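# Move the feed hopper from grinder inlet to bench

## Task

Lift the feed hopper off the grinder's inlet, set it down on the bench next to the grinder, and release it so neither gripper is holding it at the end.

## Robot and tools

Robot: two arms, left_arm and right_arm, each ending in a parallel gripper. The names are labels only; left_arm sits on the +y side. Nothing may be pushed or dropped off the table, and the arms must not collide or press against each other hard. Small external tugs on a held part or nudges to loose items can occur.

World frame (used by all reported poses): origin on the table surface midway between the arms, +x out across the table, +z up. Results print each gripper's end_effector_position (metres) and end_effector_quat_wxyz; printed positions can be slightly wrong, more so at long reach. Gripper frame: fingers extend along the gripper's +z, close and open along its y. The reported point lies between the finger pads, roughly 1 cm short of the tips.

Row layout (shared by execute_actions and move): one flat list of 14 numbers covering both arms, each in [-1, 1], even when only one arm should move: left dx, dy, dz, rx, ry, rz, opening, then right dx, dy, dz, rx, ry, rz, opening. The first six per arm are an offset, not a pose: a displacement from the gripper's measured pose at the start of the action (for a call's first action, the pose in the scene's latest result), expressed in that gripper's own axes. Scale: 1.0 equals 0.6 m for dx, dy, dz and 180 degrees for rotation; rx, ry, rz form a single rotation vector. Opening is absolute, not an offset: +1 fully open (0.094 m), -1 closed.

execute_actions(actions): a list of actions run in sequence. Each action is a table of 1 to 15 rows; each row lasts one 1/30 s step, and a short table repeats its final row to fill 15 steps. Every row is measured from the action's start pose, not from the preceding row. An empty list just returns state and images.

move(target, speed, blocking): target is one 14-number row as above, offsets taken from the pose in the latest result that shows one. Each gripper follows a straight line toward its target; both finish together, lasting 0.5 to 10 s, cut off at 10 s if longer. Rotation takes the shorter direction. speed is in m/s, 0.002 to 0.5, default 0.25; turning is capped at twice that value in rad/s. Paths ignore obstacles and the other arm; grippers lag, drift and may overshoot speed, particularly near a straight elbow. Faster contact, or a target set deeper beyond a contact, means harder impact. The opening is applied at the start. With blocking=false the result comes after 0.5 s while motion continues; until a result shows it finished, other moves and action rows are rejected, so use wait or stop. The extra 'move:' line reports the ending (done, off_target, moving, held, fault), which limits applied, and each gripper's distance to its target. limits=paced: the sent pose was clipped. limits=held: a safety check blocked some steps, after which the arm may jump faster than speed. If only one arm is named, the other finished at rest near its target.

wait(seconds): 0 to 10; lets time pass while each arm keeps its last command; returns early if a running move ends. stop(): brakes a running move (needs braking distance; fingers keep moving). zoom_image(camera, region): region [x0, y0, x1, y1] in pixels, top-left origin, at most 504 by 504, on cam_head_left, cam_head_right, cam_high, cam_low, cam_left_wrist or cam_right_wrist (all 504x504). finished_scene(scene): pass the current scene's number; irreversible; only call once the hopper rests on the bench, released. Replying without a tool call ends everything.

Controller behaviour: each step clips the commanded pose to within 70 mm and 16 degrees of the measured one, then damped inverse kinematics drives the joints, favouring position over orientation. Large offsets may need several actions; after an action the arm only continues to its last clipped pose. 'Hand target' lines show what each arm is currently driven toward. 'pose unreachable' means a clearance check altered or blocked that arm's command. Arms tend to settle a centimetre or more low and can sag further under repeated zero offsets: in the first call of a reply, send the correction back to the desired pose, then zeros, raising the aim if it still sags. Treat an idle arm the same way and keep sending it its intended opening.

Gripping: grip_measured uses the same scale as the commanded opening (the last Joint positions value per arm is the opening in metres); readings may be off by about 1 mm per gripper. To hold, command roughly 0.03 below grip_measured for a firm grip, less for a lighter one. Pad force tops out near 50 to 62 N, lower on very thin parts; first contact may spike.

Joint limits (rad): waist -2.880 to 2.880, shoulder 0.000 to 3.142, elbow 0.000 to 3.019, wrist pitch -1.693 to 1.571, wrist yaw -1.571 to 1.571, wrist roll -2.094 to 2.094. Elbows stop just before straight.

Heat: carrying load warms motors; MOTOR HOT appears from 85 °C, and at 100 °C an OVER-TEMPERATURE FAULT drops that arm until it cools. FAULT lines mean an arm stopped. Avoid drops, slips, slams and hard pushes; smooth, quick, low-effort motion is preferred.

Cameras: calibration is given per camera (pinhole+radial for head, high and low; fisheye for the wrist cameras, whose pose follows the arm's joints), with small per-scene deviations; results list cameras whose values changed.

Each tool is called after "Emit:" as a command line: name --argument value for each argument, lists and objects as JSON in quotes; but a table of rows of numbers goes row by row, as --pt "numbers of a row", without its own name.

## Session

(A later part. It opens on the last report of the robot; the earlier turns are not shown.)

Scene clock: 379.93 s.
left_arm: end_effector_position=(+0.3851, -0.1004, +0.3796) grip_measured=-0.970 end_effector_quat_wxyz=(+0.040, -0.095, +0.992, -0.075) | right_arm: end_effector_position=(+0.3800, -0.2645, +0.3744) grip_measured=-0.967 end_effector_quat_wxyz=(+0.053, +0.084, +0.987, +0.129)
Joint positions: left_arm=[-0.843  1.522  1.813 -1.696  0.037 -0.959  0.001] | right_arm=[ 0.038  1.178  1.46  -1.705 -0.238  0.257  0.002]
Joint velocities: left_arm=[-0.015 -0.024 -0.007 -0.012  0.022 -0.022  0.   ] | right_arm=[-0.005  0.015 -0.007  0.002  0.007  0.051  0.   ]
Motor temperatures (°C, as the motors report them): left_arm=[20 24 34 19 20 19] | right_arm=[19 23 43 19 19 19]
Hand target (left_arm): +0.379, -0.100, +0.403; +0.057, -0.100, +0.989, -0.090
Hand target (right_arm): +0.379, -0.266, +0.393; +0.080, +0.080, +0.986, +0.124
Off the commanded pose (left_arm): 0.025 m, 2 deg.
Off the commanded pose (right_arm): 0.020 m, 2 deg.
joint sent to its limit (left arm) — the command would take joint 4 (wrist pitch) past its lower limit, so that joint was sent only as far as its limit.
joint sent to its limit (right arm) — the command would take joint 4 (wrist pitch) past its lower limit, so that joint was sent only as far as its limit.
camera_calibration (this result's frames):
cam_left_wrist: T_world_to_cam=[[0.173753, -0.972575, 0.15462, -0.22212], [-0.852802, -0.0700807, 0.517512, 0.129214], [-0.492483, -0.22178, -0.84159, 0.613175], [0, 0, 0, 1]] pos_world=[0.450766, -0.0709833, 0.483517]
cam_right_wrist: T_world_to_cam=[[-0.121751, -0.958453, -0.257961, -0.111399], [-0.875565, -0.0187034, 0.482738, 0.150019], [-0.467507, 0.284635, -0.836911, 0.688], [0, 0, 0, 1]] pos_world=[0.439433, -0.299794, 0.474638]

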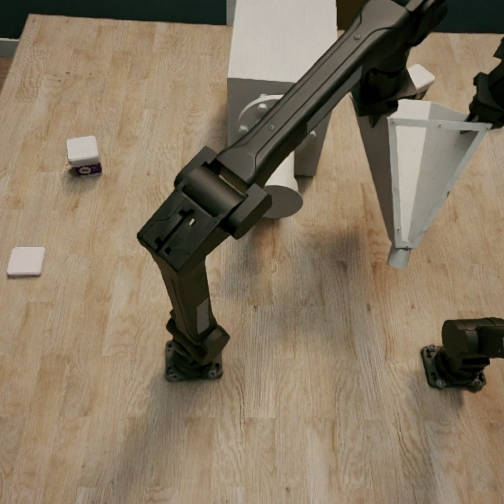

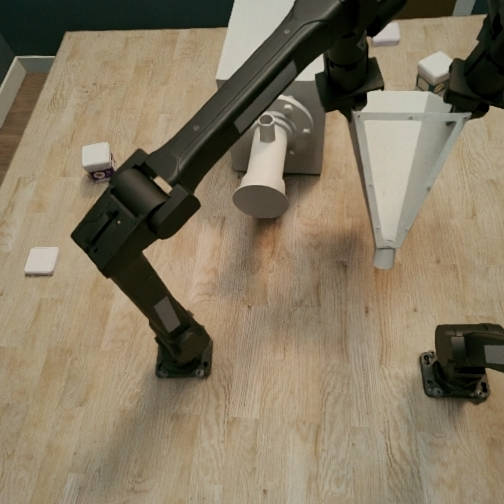

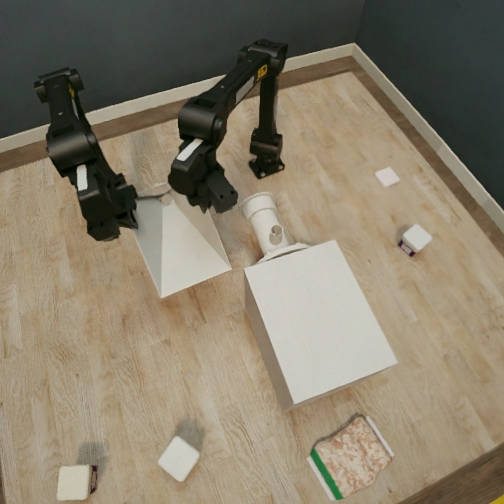

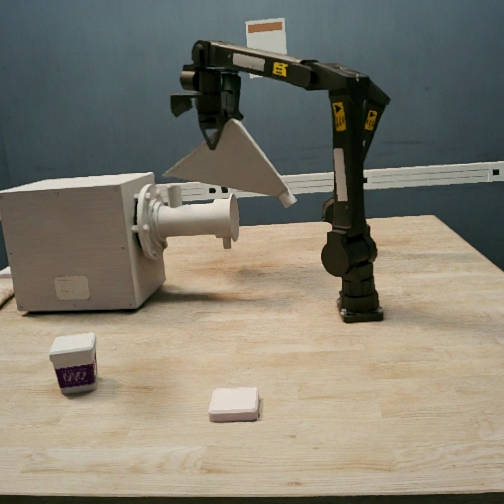

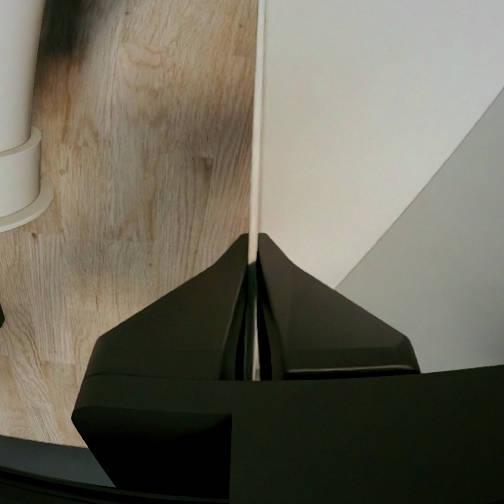

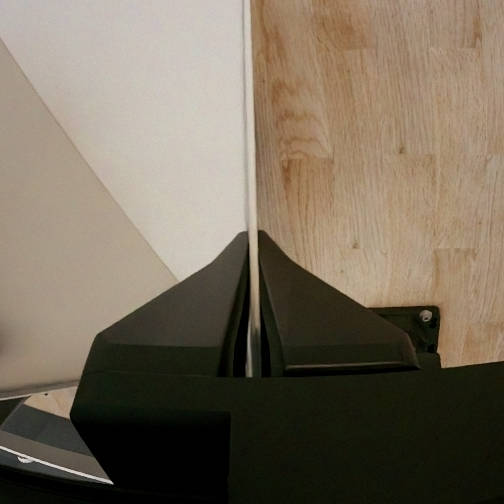

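Emit:
execute_actions --actions '[[[0.0128, 0.0091, 0.0451, -0.0015, 0.0077, -0.0011, -1, 0.0074, -0.0137, 0.0477, 0.0014, 0.0076, 0.002, -1]], [[0.0128, 0.0091, 0.0451, -0.0015, 0.0077, -0.0011, -1, 0.0074, -0.0137, 0.0477, 0.0014, 0.0076, 0.002, -1]]]'

Scene clock: 397.13 s.
left_arm: end_effector_position=(+0.3699, -0.0985, +0.2835) grip_measured=-0.968 end_effector_quat_wxyz=(-0.024, -0.099, +0.993, -0.051) | right_arm: end_effector_position=(+0.3648, -0.2613, +0.2770) grip_measured=-0.967 end_effector_quat_wxyz=(-0.028, +0.090, +0.986, +0.136)
Joint positions: left_arm=[-0.838  1.525  1.568 -1.568  0.103 -0.962  0.001] | right_arm=[ 0.03   1.202  1.223 -1.607 -0.278  0.242  0.002]
Joint velocities: left_arm=[ 0.005  0.005 -0.012  0.012 -0.007 -0.051  0.   ] | right_arm=[ 0.005  0.005 -0.007  0.012 -0.066  0.037  0.001]
Motor temperatures (°C, as the motors report them): left_arm=[20 24 34 19 20 19] | right_arm=[19 23 43 19 19 19]
Hand target (left_arm): +0.371, -0.099, +0.303; -0.005, -0.097, +0.993, -0.060
Hand target (right_arm): +0.369, -0.263, +0.295; -0.002, +0.089, +0.987, +0.131
Off the commanded pose (left_arm): 0.020 m, 3 deg.
Off the commanded pose (right_arm): 0.019 m, 3 deg.
camera_calibration (this result's frames):
cam_left_wrist: T_world_to_cam=[[0.190638, -0.977037, 0.0951582, -0.192643], [-0.77676, -0.090863, 0.623208, 0.105977], [-0.600251, -0.192722, -0.776246, 0.549435], [0, 0, 0, 1]] pos_world=[0.448843, -0.0727014, 0.378782]
cam_right_wrist: T_world_to_cam=[[-0.154927, -0.952307, -0.262886, -0.120299], [-0.786227, -0.0422748, 0.61649, 0.107999], [-0.598201, 0.302199, -0.74218, 0.624557], [0, 0, 0, 1]] pos_world=[0.439884, -0.298737, 0.365329]

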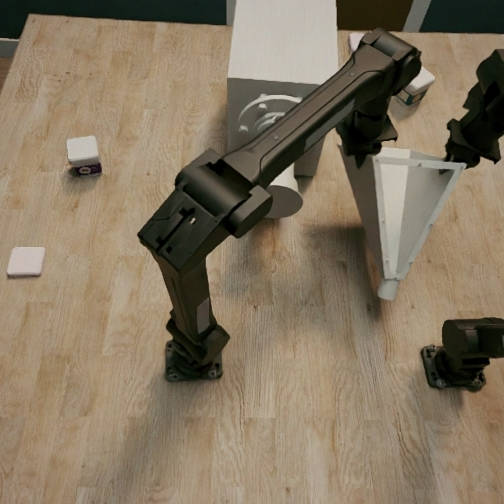

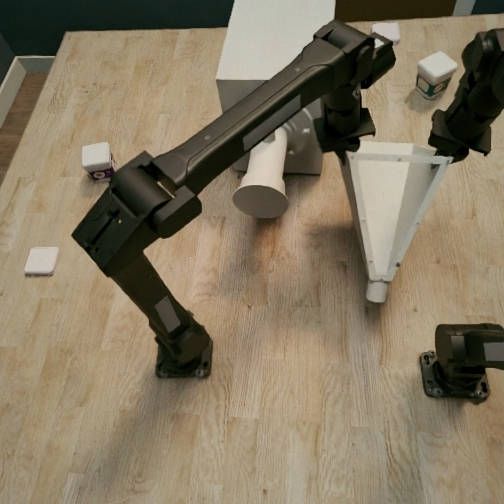

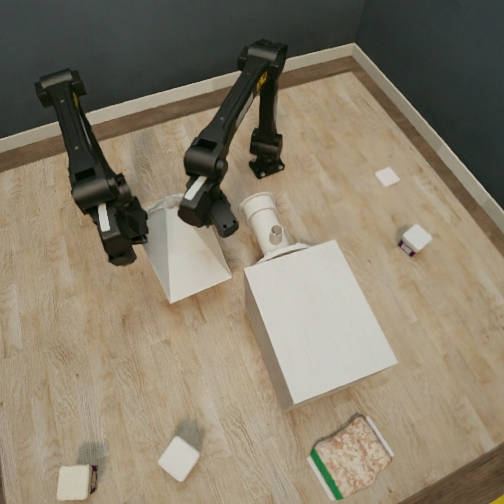

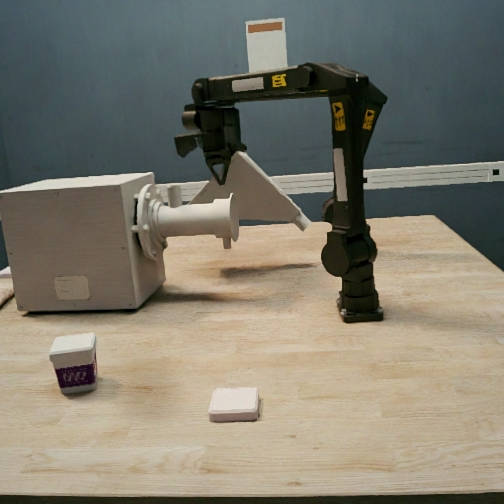

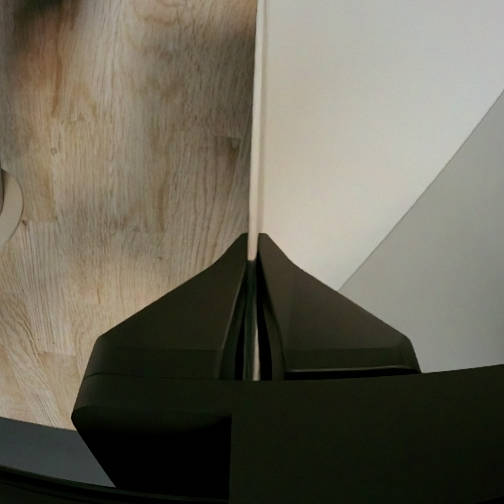

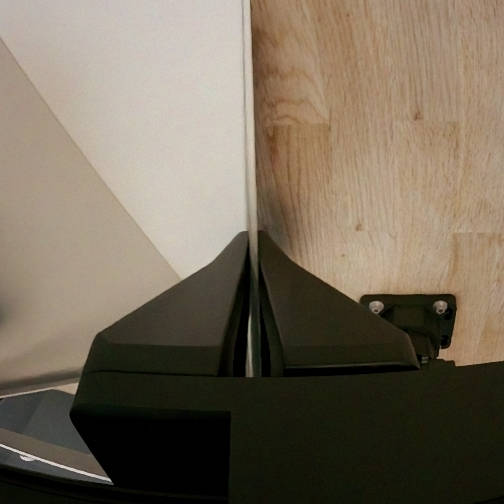

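Emit:
zoom_image --camera "cam_low" --region '[140, 60, 400, 320]'

Region (140, 60, 400, 320) of cam_low's 504x504 image, scaled by 1.938, with more detail than that image has.

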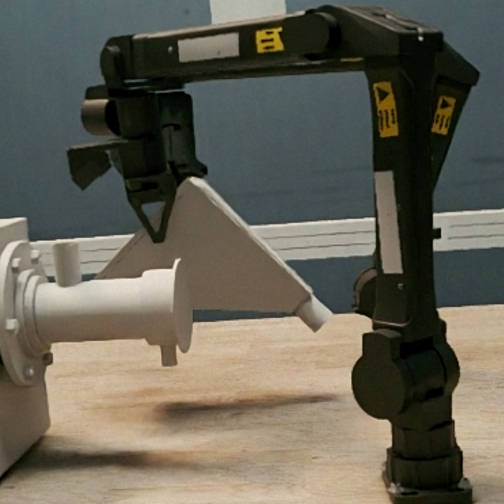

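Emit:
execute_actions --actions '[[[0.0006, 0.0052, 0.0464, -0.0028, 0.014, -0.0015, -1, -0.0065, -0.0099, 0.0383, 0.0019, 0.0105, 0.003, -1]], [[0.0006, 0.0052, 0.0464, -0.0028, 0.014, -0.0015, -1, -0.0065, -0.0099, 0.0383, 0.0019, 0.0105, 0.003, -1]]]'

Emit:
zoom_image --camera "cam_low" --region '[140, 100, 400, 360]'

Scene clock: 444.87 s.
left_arm: end_effector_position=(+0.3579, -0.0979, +0.2007) grip_measured=-0.968 end_effector_quat_wxyz=(-0.098, -0.112, +0.988, -0.037) | right_arm: end_effector_position=(+0.3550, -0.2597, +0.1947) grip_measured=-0.968 end_effector_quat_wxyz=(-0.109, +0.095, +0.980, +0.138)
Joint positions: left_arm=[-0.82   1.59   1.419 -1.473  0.198 -0.962  0.001] | right_arm=[ 0.023  1.303  1.078 -1.526 -0.306  0.22   0.001]
Joint velocities: left_arm=[-0.005  0.005  0.017 -0.007 -0.037 -0.037  0.   ] | right_arm=[ 0.005 -0.005 -0.012 -0.012  0.037 -0.007 -0.   ]
Motor temperatures (°C, as the motors report them): left_arm=[20 24 33 19 20 19] | right_arm=[19 23 43 19 19 19]
Hand target (left_arm): +0.361, -0.098, +0.214; -0.085, -0.107, +0.990, -0.041
Hand target (right_arm): +0.361, -0.260, +0.211; -0.087, +0.095, +0.982, +0.136
Off the commanded pose (left_arm): 0.013 m, 2 deg.
Off the commanded pose (right_arm): 0.018 m, 3 deg.
camera_calibration (this result's frames):
cam_left_wrist: T_world_to_cam=[[0.220574, -0.973989, 0.0518948, -0.183642], [-0.672121, -0.113224, 0.731734, 0.0869059], [-0.706825, -0.196281, -0.679612, 0.496485], [0, 0, 0, 1]] pos_world=[0.449845, -0.0715754, 0.283355]
cam_right_wrist: T_world_to_cam=[[-0.185359, -0.949024, -0.25494, -0.131818], [-0.677623, -0.0644458, 0.732581, 0.0841624], [-0.711667, 0.308544, -0.631135, 0.577375], [0, 0, 0, 1]] pos_world=[0.443495, -0.29782, 0.26914]

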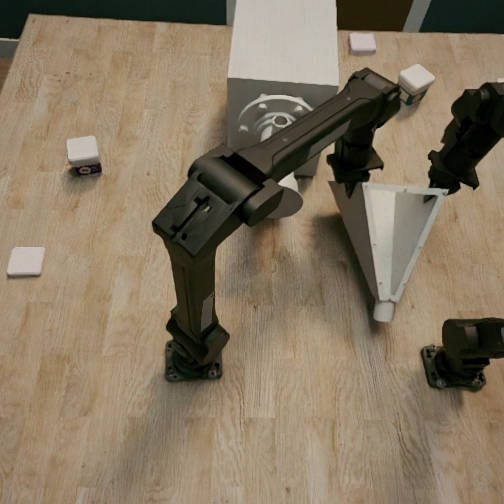

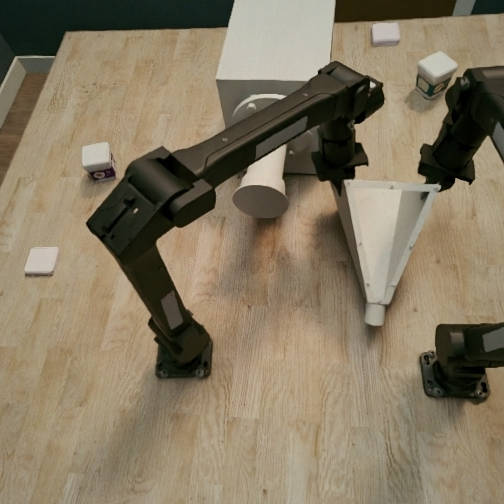

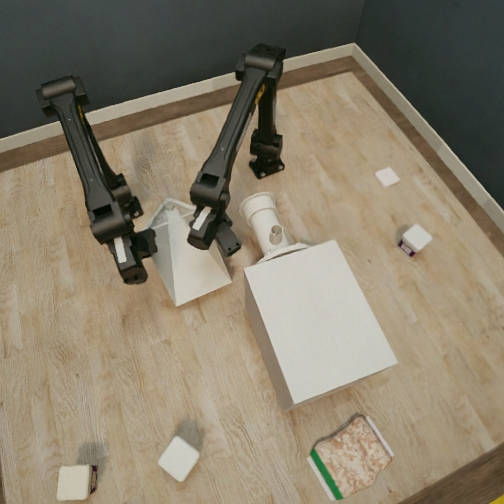

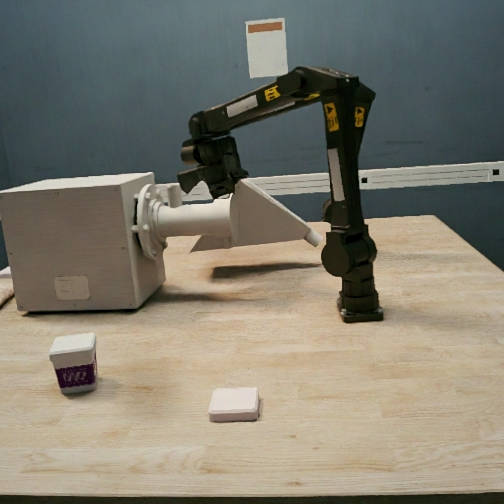

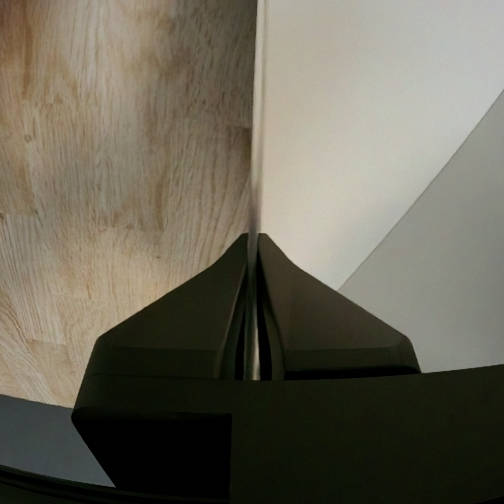

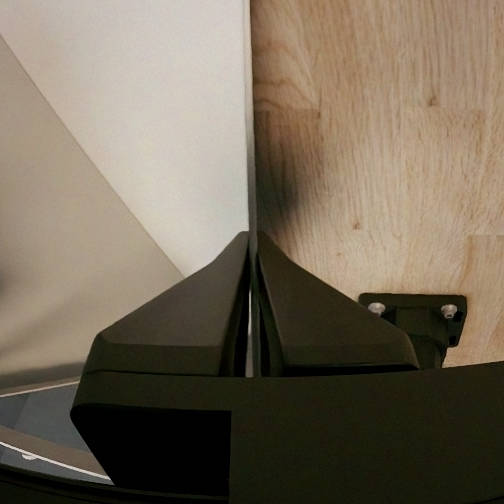

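Region (140, 100, 400, 360) of cam_low's 504x504 image, scaled by 1.938, with more detail than that image has.

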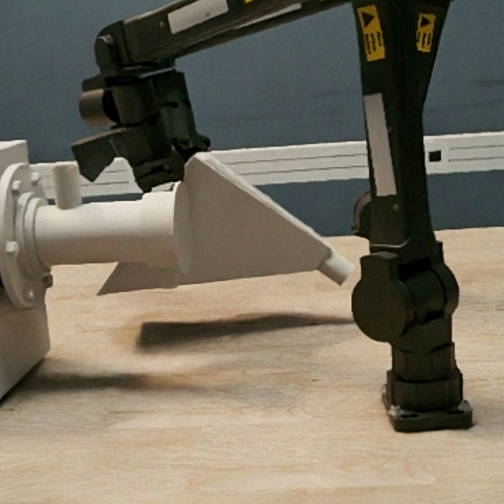

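Emit:
execute_actions --actions '[[[-0.0131, 0.0002, 0.0313, 0, 0, 0, -1, -0.0144, -0.0028, 0.0169, 0, 0, 0, -1]]]'

Emit:
zoom_image --camera "cam_low" --region '[140, 100, 400, 360]'

Scene clock: 467.80 s.
left_arm: end_effector_position=(+0.3578, -0.0988, +0.1740) grip_measured=-0.968 end_effector_quat_wxyz=(-0.108, -0.115, +0.987, -0.038) | right_arm: end_effector_position=(+0.3552, -0.2599, +0.1687) grip_measured=-0.968 end_effector_quat_wxyz=(-0.124, +0.096, +0.978, +0.138)
Joint positions: left_arm=[-0.816  1.613  1.373 -1.416  0.213 -0.962  0.001] | right_arm=[ 0.021  1.343  1.04  -1.481 -0.309  0.214  0.001]
Joint velocities: left_arm=[-0.005 -0.015  0.002  0.002  0.051 -0.051  0.   ] | right_arm=[-0.005 -0.005  0.007 -0.002  0.007 -0.007 -0.001]
Motor temperatures (°C, as the motors report them): left_arm=[20 24 33 19 20 19] | right_arm=[19 23 43 19 19 19]
Hand target (left_arm): +0.362, -0.098, +0.181; -0.098, -0.112, +0.988, -0.037
Hand target (right_arm): +0.361, -0.260, +0.183; -0.108, +0.095, +0.980, +0.138
Off the commanded pose (left_arm): 0.008 m, 1 deg.
Off the commanded pose (right_arm): 0.015 m, 2 deg.
camera_calibration (this result's frames):
cam_left_wrist: T_world_to_cam=[[0.227191, -0.972545, 0.0504042, -0.185001], [-0.657203, -0.114919, 0.744901, 0.0985184], [-0.718658, -0.20236, -0.665268, 0.479247], [0, 0, 0, 1]] pos_world=[0.451191, -0.0716196, 0.254766]
cam_right_wrist: T_world_to_cam=[[-0.190646, -0.948819, -0.251788, -0.137151], [-0.654294, -0.0683935, 0.753141, 0.0906159], [-0.731815, 0.308327, -0.607767, 0.564326], [0, 0, 0, 1]] pos_world=[0.446125, -0.297931, 0.240199]

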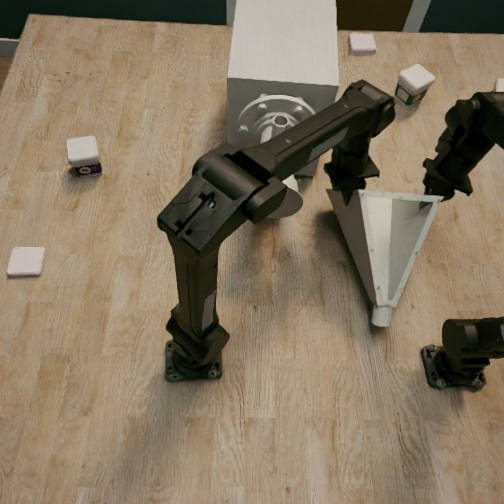

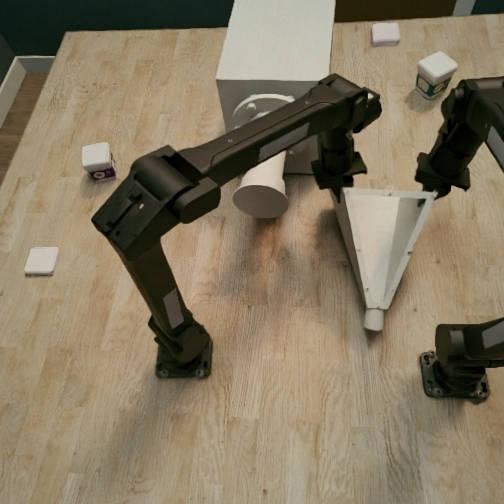

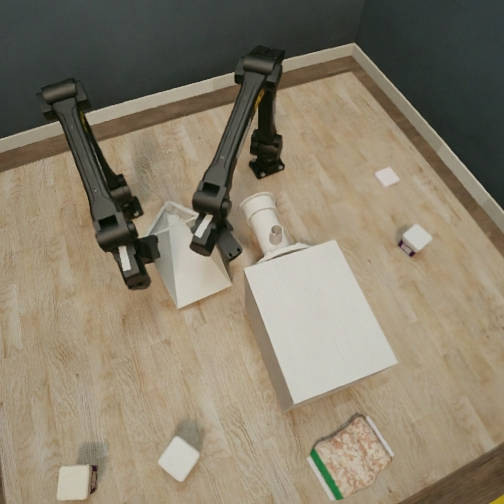

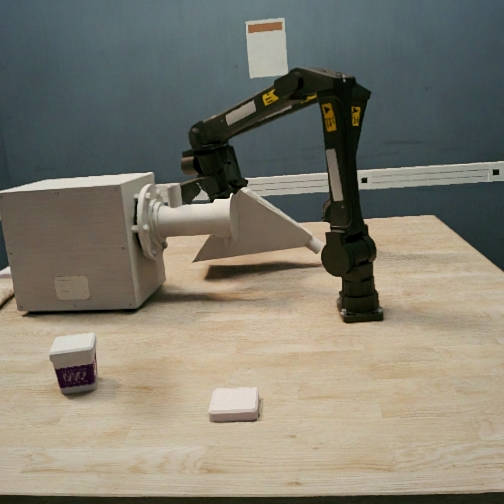

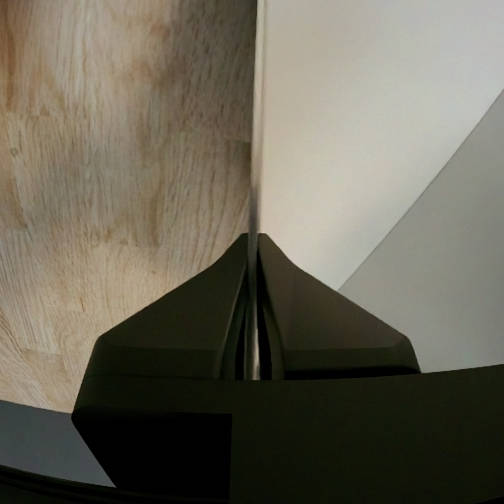

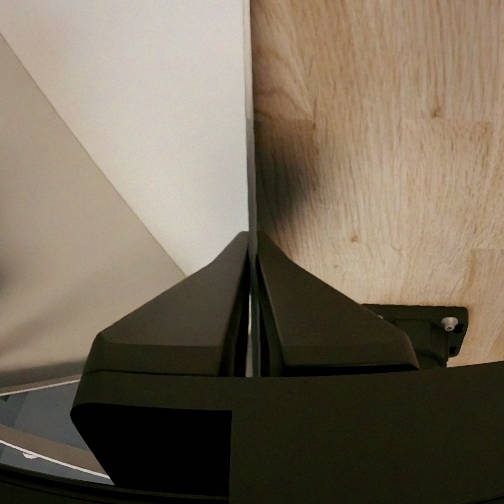

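Region (140, 100, 400, 360) of cam_low's 504x504 image, scaled by 1.938, with more detail than that image has.

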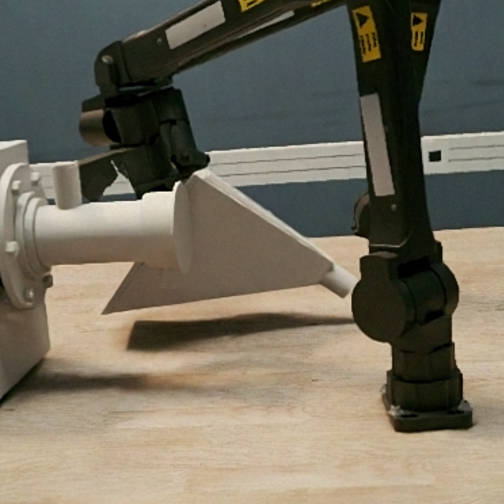

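Emit:
execute_actions --actions '[[[-0.0104, -0.0007, 0.0165, -0.0024, 0.0108, -0.0011, -1, -0.0109, 0.001, 0.0025, 0.0012, 0.0075, 0.0023, -1]]]'

Emit:
zoom_image --camera "cam_low" --region '[160, 160, 380, 330]'

Scene clock: 484.57 s.
left_arm: end_effector_position=(+0.3583, -0.0991, +0.1578) grip_measured=-0.968 end_effector_quat_wxyz=(-0.132, -0.121, +0.983, -0.036) | right_arm: end_effector_position=(+0.3567, -0.2600, +0.1527) grip_measured=-0.968 end_effector_quat_wxyz=(-0.149, +0.097, +0.975, +0.136)
Joint positions: left_arm=[-0.804  1.648  1.366 -1.413  0.247 -0.956  0.001] | right_arm=[ 0.019  1.395  1.038 -1.478 -0.312  0.207  0.001]
Joint velocities: left_arm=[ 0.005  0.005 -0.007 -0.012  0.037  0.037  0.001] | right_arm=[-0.005 -0.015  0.007 -0.012 -0.081 -0.007 -0.   ]
Motor temperatures (°C, as the motors report them): left_arm=[20 24 32 19 20 19] | right_arm=[19 23 42 19 19 19]
Hand target (left_arm): +0.362, -0.099, +0.163; -0.125, -0.116, +0.985, -0.036
Hand target (right_arm): +0.361, -0.260, +0.165; -0.136, +0.097, +0.976, +0.137
Off the commanded pose (left_arm): 0.006 m, 1 deg.
Off the commanded pose (right_arm): 0.014 m, 1 deg.
camera_calibration (this result's frames):
cam_left_wrist: T_world_to_cam=[[0.239385, -0.970103, 0.0399395, -0.187115], [-0.617915, -0.12049, 0.776958, 0.0912042], [-0.748917, -0.210671, -0.628284, 0.472902], [0, 0, 0, 1]] pos_world=[0.455313, -0.0709047, 0.233728]
cam_right_wrist: T_world_to_cam=[[-0.199208, -0.949159, -0.24375, -0.139229], [-0.616223, -0.0720727, 0.784267, 0.0843044], [-0.761962, 0.306437, -0.570536, 0.560338], [0, 0, 0, 1]] pos_world=[0.451171, -0.297783, 0.219639]

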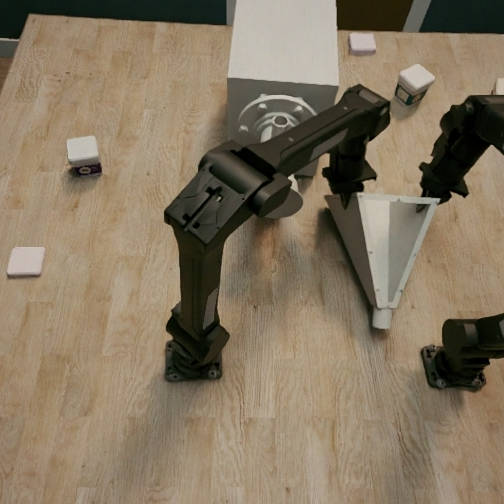

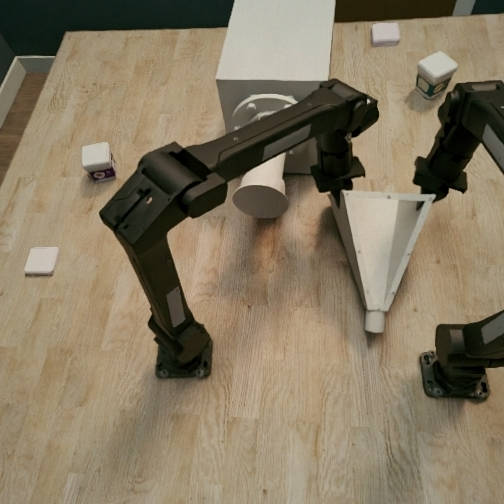

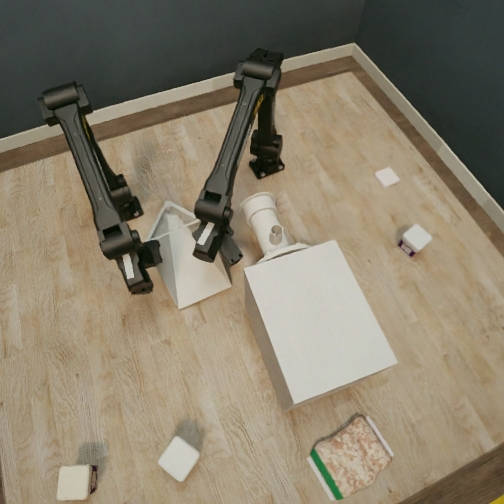

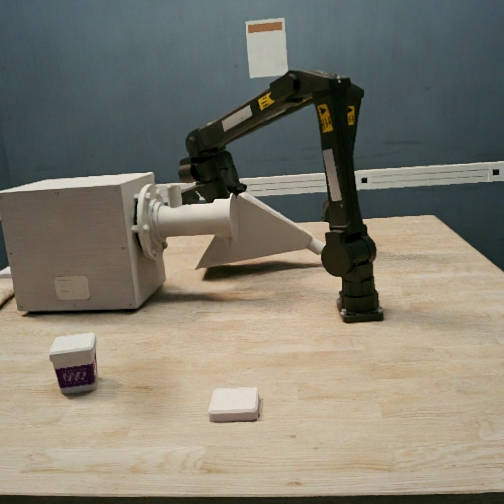

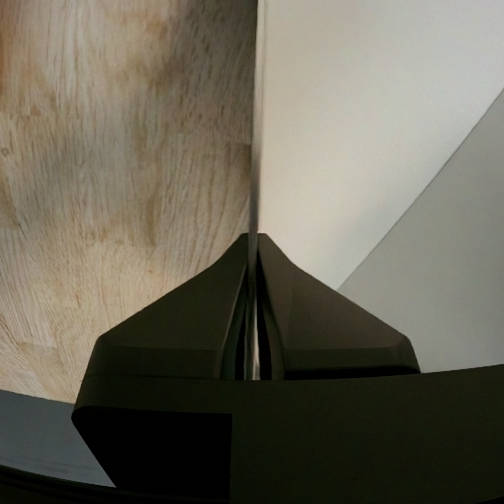

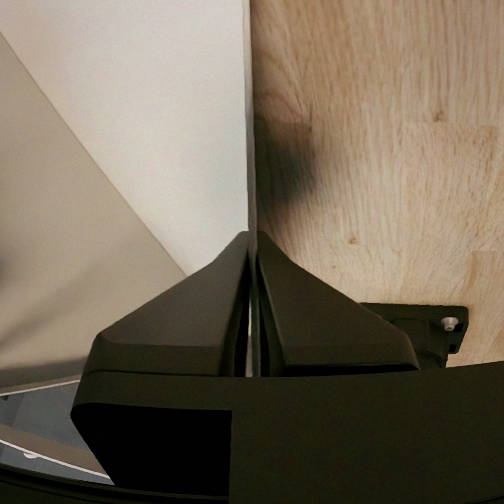

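Region (160, 160, 380, 330) of cam_low's 504x504 image, scaled by 2.291, with more detail than that image has; it fills the top 389 rows of this view, and the rest is white.

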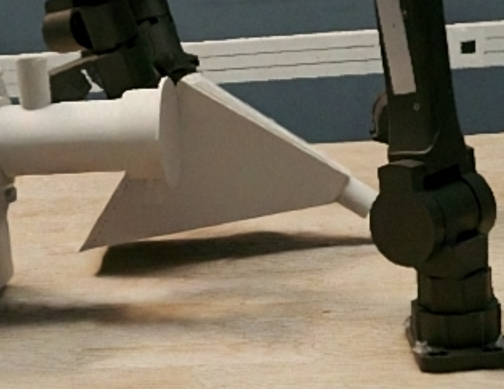

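Emit:
execute_actions --actions '[[[-0.0098, -0.0011, 0.0112, -0.0007, 0.0031, -0.0003, -1, -0.0078, 0.0019, -0.0022, 0.0005, 0.003, 0.0009, -1]]]'

Emit:
zoom_image --camera "cam_low" --region '[160, 160, 380, 330]'

Scene clock: 496.57 s.
left_arm: end_effector_position=(+0.3589, -0.0995, +0.1469) grip_measured=-0.968 end_effector_quat_wxyz=(-0.142, -0.125, +0.981, -0.037) | right_arm: end_effector_position=(+0.3582, -0.2601, +0.1426) grip_measured=-0.968 end_effector_quat_wxyz=(-0.161, +0.096, +0.973, +0.135)
Joint positions: left_arm=[-0.797  1.665  1.356 -1.397  0.263 -0.956  0.001] | right_arm=[ 0.018  1.426  1.037 -1.472 -0.312  0.201  0.001]
Joint velocities: left_arm=[ 0.005 -0.015  0.017  0.017 -0.022  0.007  0.   ] | right_arm=[-0.005 -0.005 -0.017 -0.002  0.095  0.022  0.   ]
Motor temperatures (°C, as the motors report them): left_arm=[20 24 32 19 20 19] | right_arm=[19 23 42 19 19 19]
Hand target (left_arm): +0.362, -0.099, +0.150; -0.137, -0.122, +0.982, -0.036
Hand target (right_arm): +0.362, -0.260, +0.153; -0.153, +0.098, +0.974, +0.136
Off the commanded pose (left_arm): 0.004 m, 1 deg.
Off the commanded pose (right_arm): 0.011 m, 1 deg.
camera_calibration (this result's frames):
cam_left_wrist: T_world_to_cam=[[0.247728, -0.968046, 0.0389714, -0.189856], [-0.601597, -0.122172, 0.789402, 0.0921001], [-0.759416, -0.219002, -0.612638, 0.467124], [0, 0, 0, 1]] pos_world=[0.457181, -0.0702365, 0.220873]
cam_right_wrist: T_world_to_cam=[[-0.200634, -0.950038, -0.239112, -0.14196], [-0.596167, -0.0752777, 0.799324, 0.0829503], [-0.777387, 0.302922, -0.551278, 0.557555], [0, 0, 0, 1]] pos_world=[0.454406, -0.297519, 0.207119]

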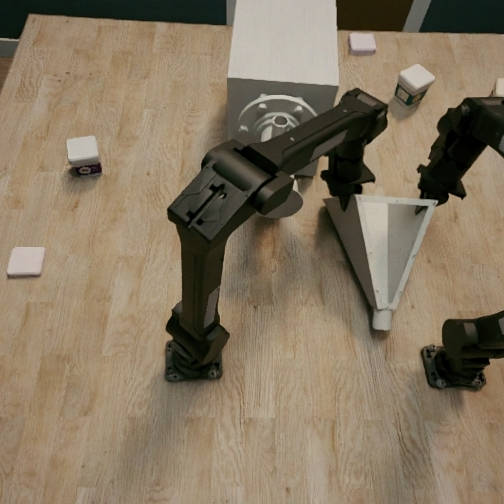

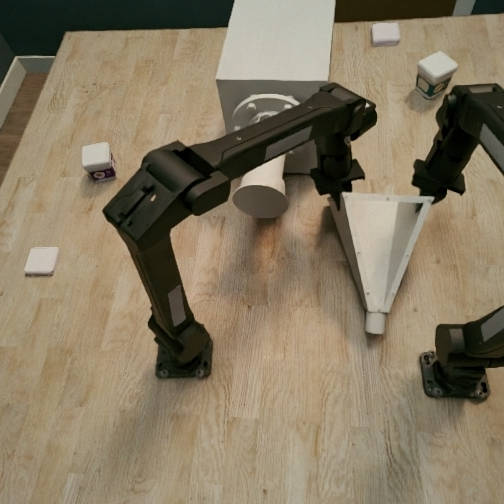

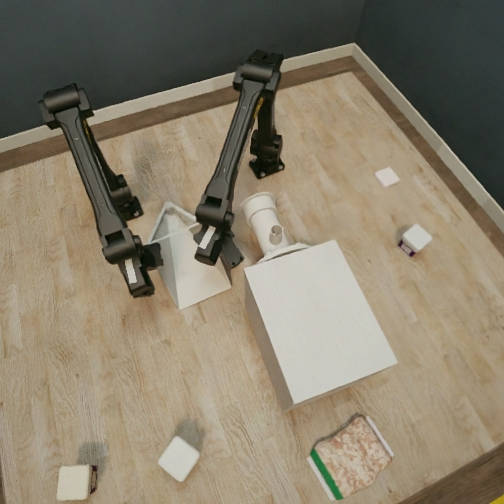

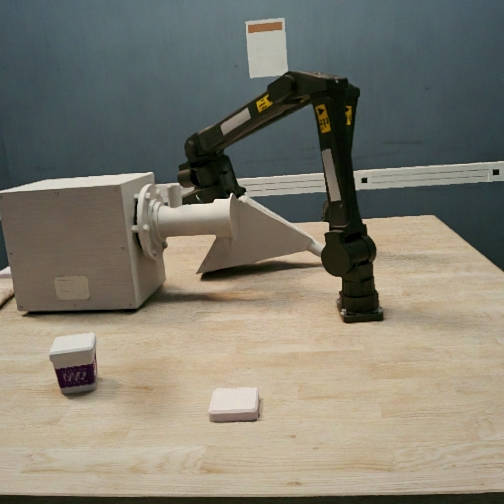

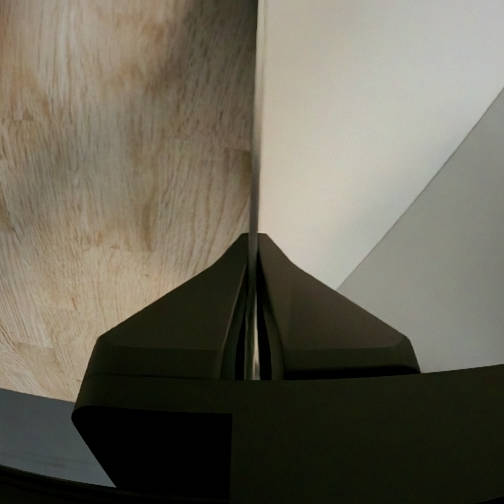

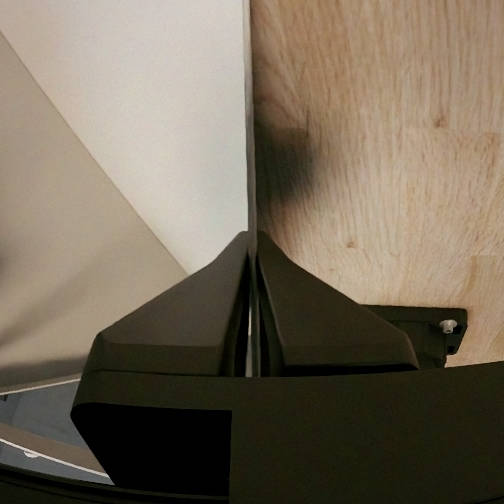

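Region (160, 160, 380, 330) of cam_low's 504x504 image, scaled by 2.291, with more detail than that image has; it fills the top 389 rows of this view, and the rest is white.

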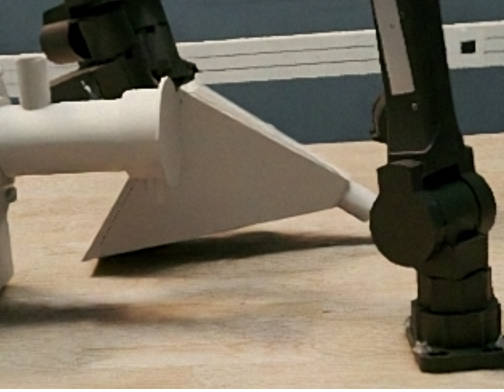

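Emit:
execute_actions --actions '[[[-0.007, -0.001, 0.0066, 0.0015, -0.0062, 0.0007, -1, -0.0051, 0.0023, -0.005, -0.0009, -0.006, -0.0019, -1]]]'

Emit:
zoom_image --camera "cam_low" --region '[160, 160, 380, 330]'

Scene clock: 509.17 s.
left_arm: end_effector_position=(+0.3612, -0.1005, +0.1406) grip_measured=-0.968 end_effector_quat_wxyz=(-0.135, -0.122, +0.982, -0.043) | right_arm: end_effector_position=(+0.3594, -0.2610, +0.1382) grip_measured=-0.969 end_effector_quat_wxyz=(-0.156, +0.096, +0.974, +0.134)
Joint positions: left_arm=[-0.797  1.665  1.34  -1.363  0.259 -0.952  0.001] | right_arm=[ 0.017  1.427  1.028 -1.453 -0.309  0.2    0.001]
Joint velocities: left_arm=[-0.015 -0.015 -0.007 -0.002  0.037  0.037  0.   ] | right_arm=[ 0.005  0.005 -0.002  0.012 -0.051 -0.022  0.001]
Motor temperatures (°C, as the motors report them): left_arm=[20 24 32 19 20 19] | right_arm=[19 23 41 19 19 19]
Hand target (left_arm): +0.362, -0.100, +0.142; -0.132, -0.125, +0.983, -0.039
Hand target (right_arm): +0.362, -0.260, +0.144; -0.152, +0.095, +0.975, +0.136
Off the commanded pose (left_arm): 0.002 m, 1 deg.
Off the commanded pose (right_arm): 0.007 m, 1 deg.
camera_calibration (this result's frames):
cam_left_wrist: T_world_to_cam=[[0.243394, -0.968485, 0.0528741, -0.1916], [-0.614718, -0.111861, 0.780775, 0.105378], [-0.750254, -0.222539, -0.622571, 0.46247], [0, 0, 0, 1]] pos_world=[0.458382, -0.070857, 0.215775]
cam_right_wrist: T_world_to_cam=[[-0.198794, -0.950433, -0.239079, -0.144355], [-0.603671, -0.0734254, 0.793845, 0.0910839], [-0.772051, 0.302136, -0.559152, 0.555324], [0, 0, 0, 1]] pos_world=[0.455026, -0.298295, 0.203692]

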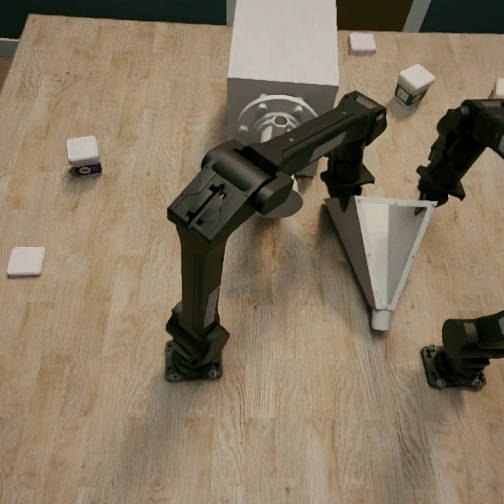

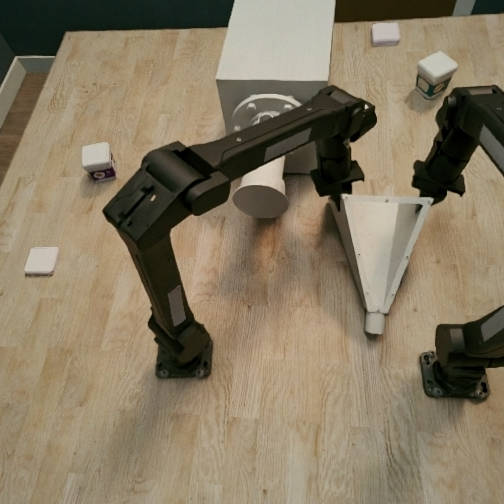

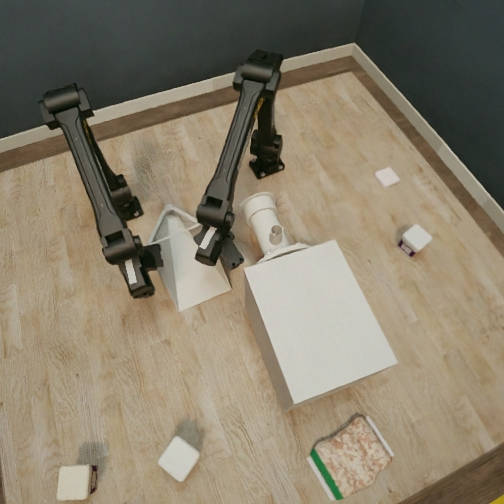

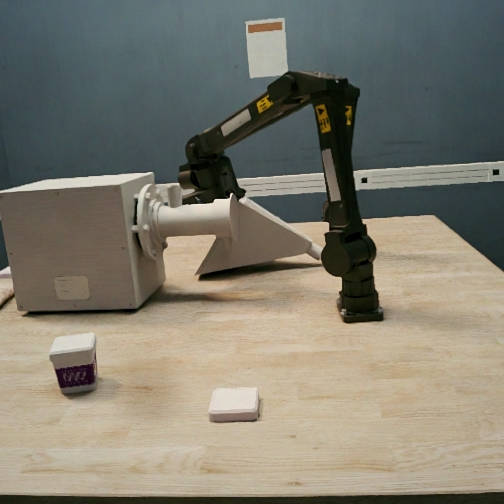

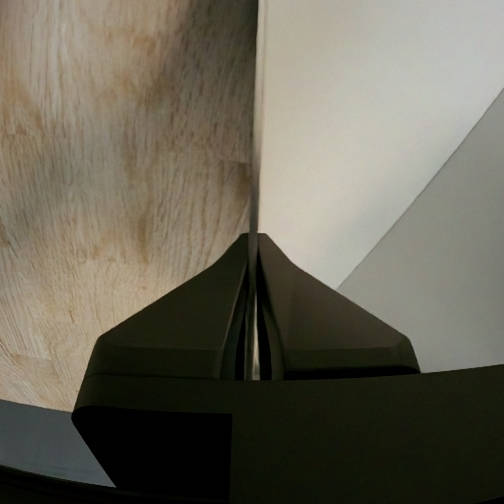

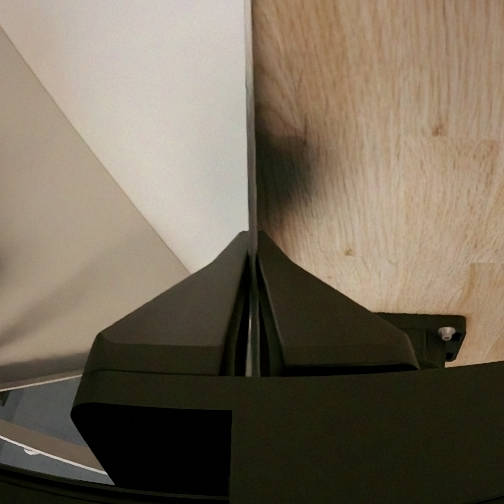

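Region (160, 160, 380, 330) of cam_low's 504x504 image, scaled by 2.291, with more detail than that image has; it fills the top 389 rows of this view, and the rest is white.

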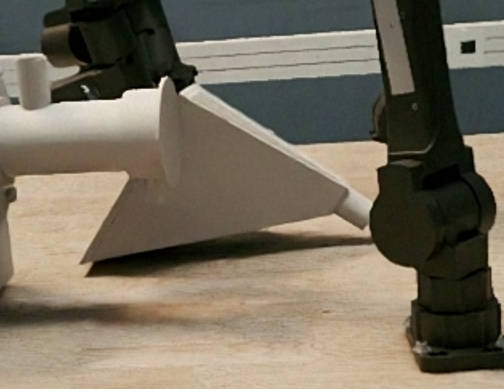

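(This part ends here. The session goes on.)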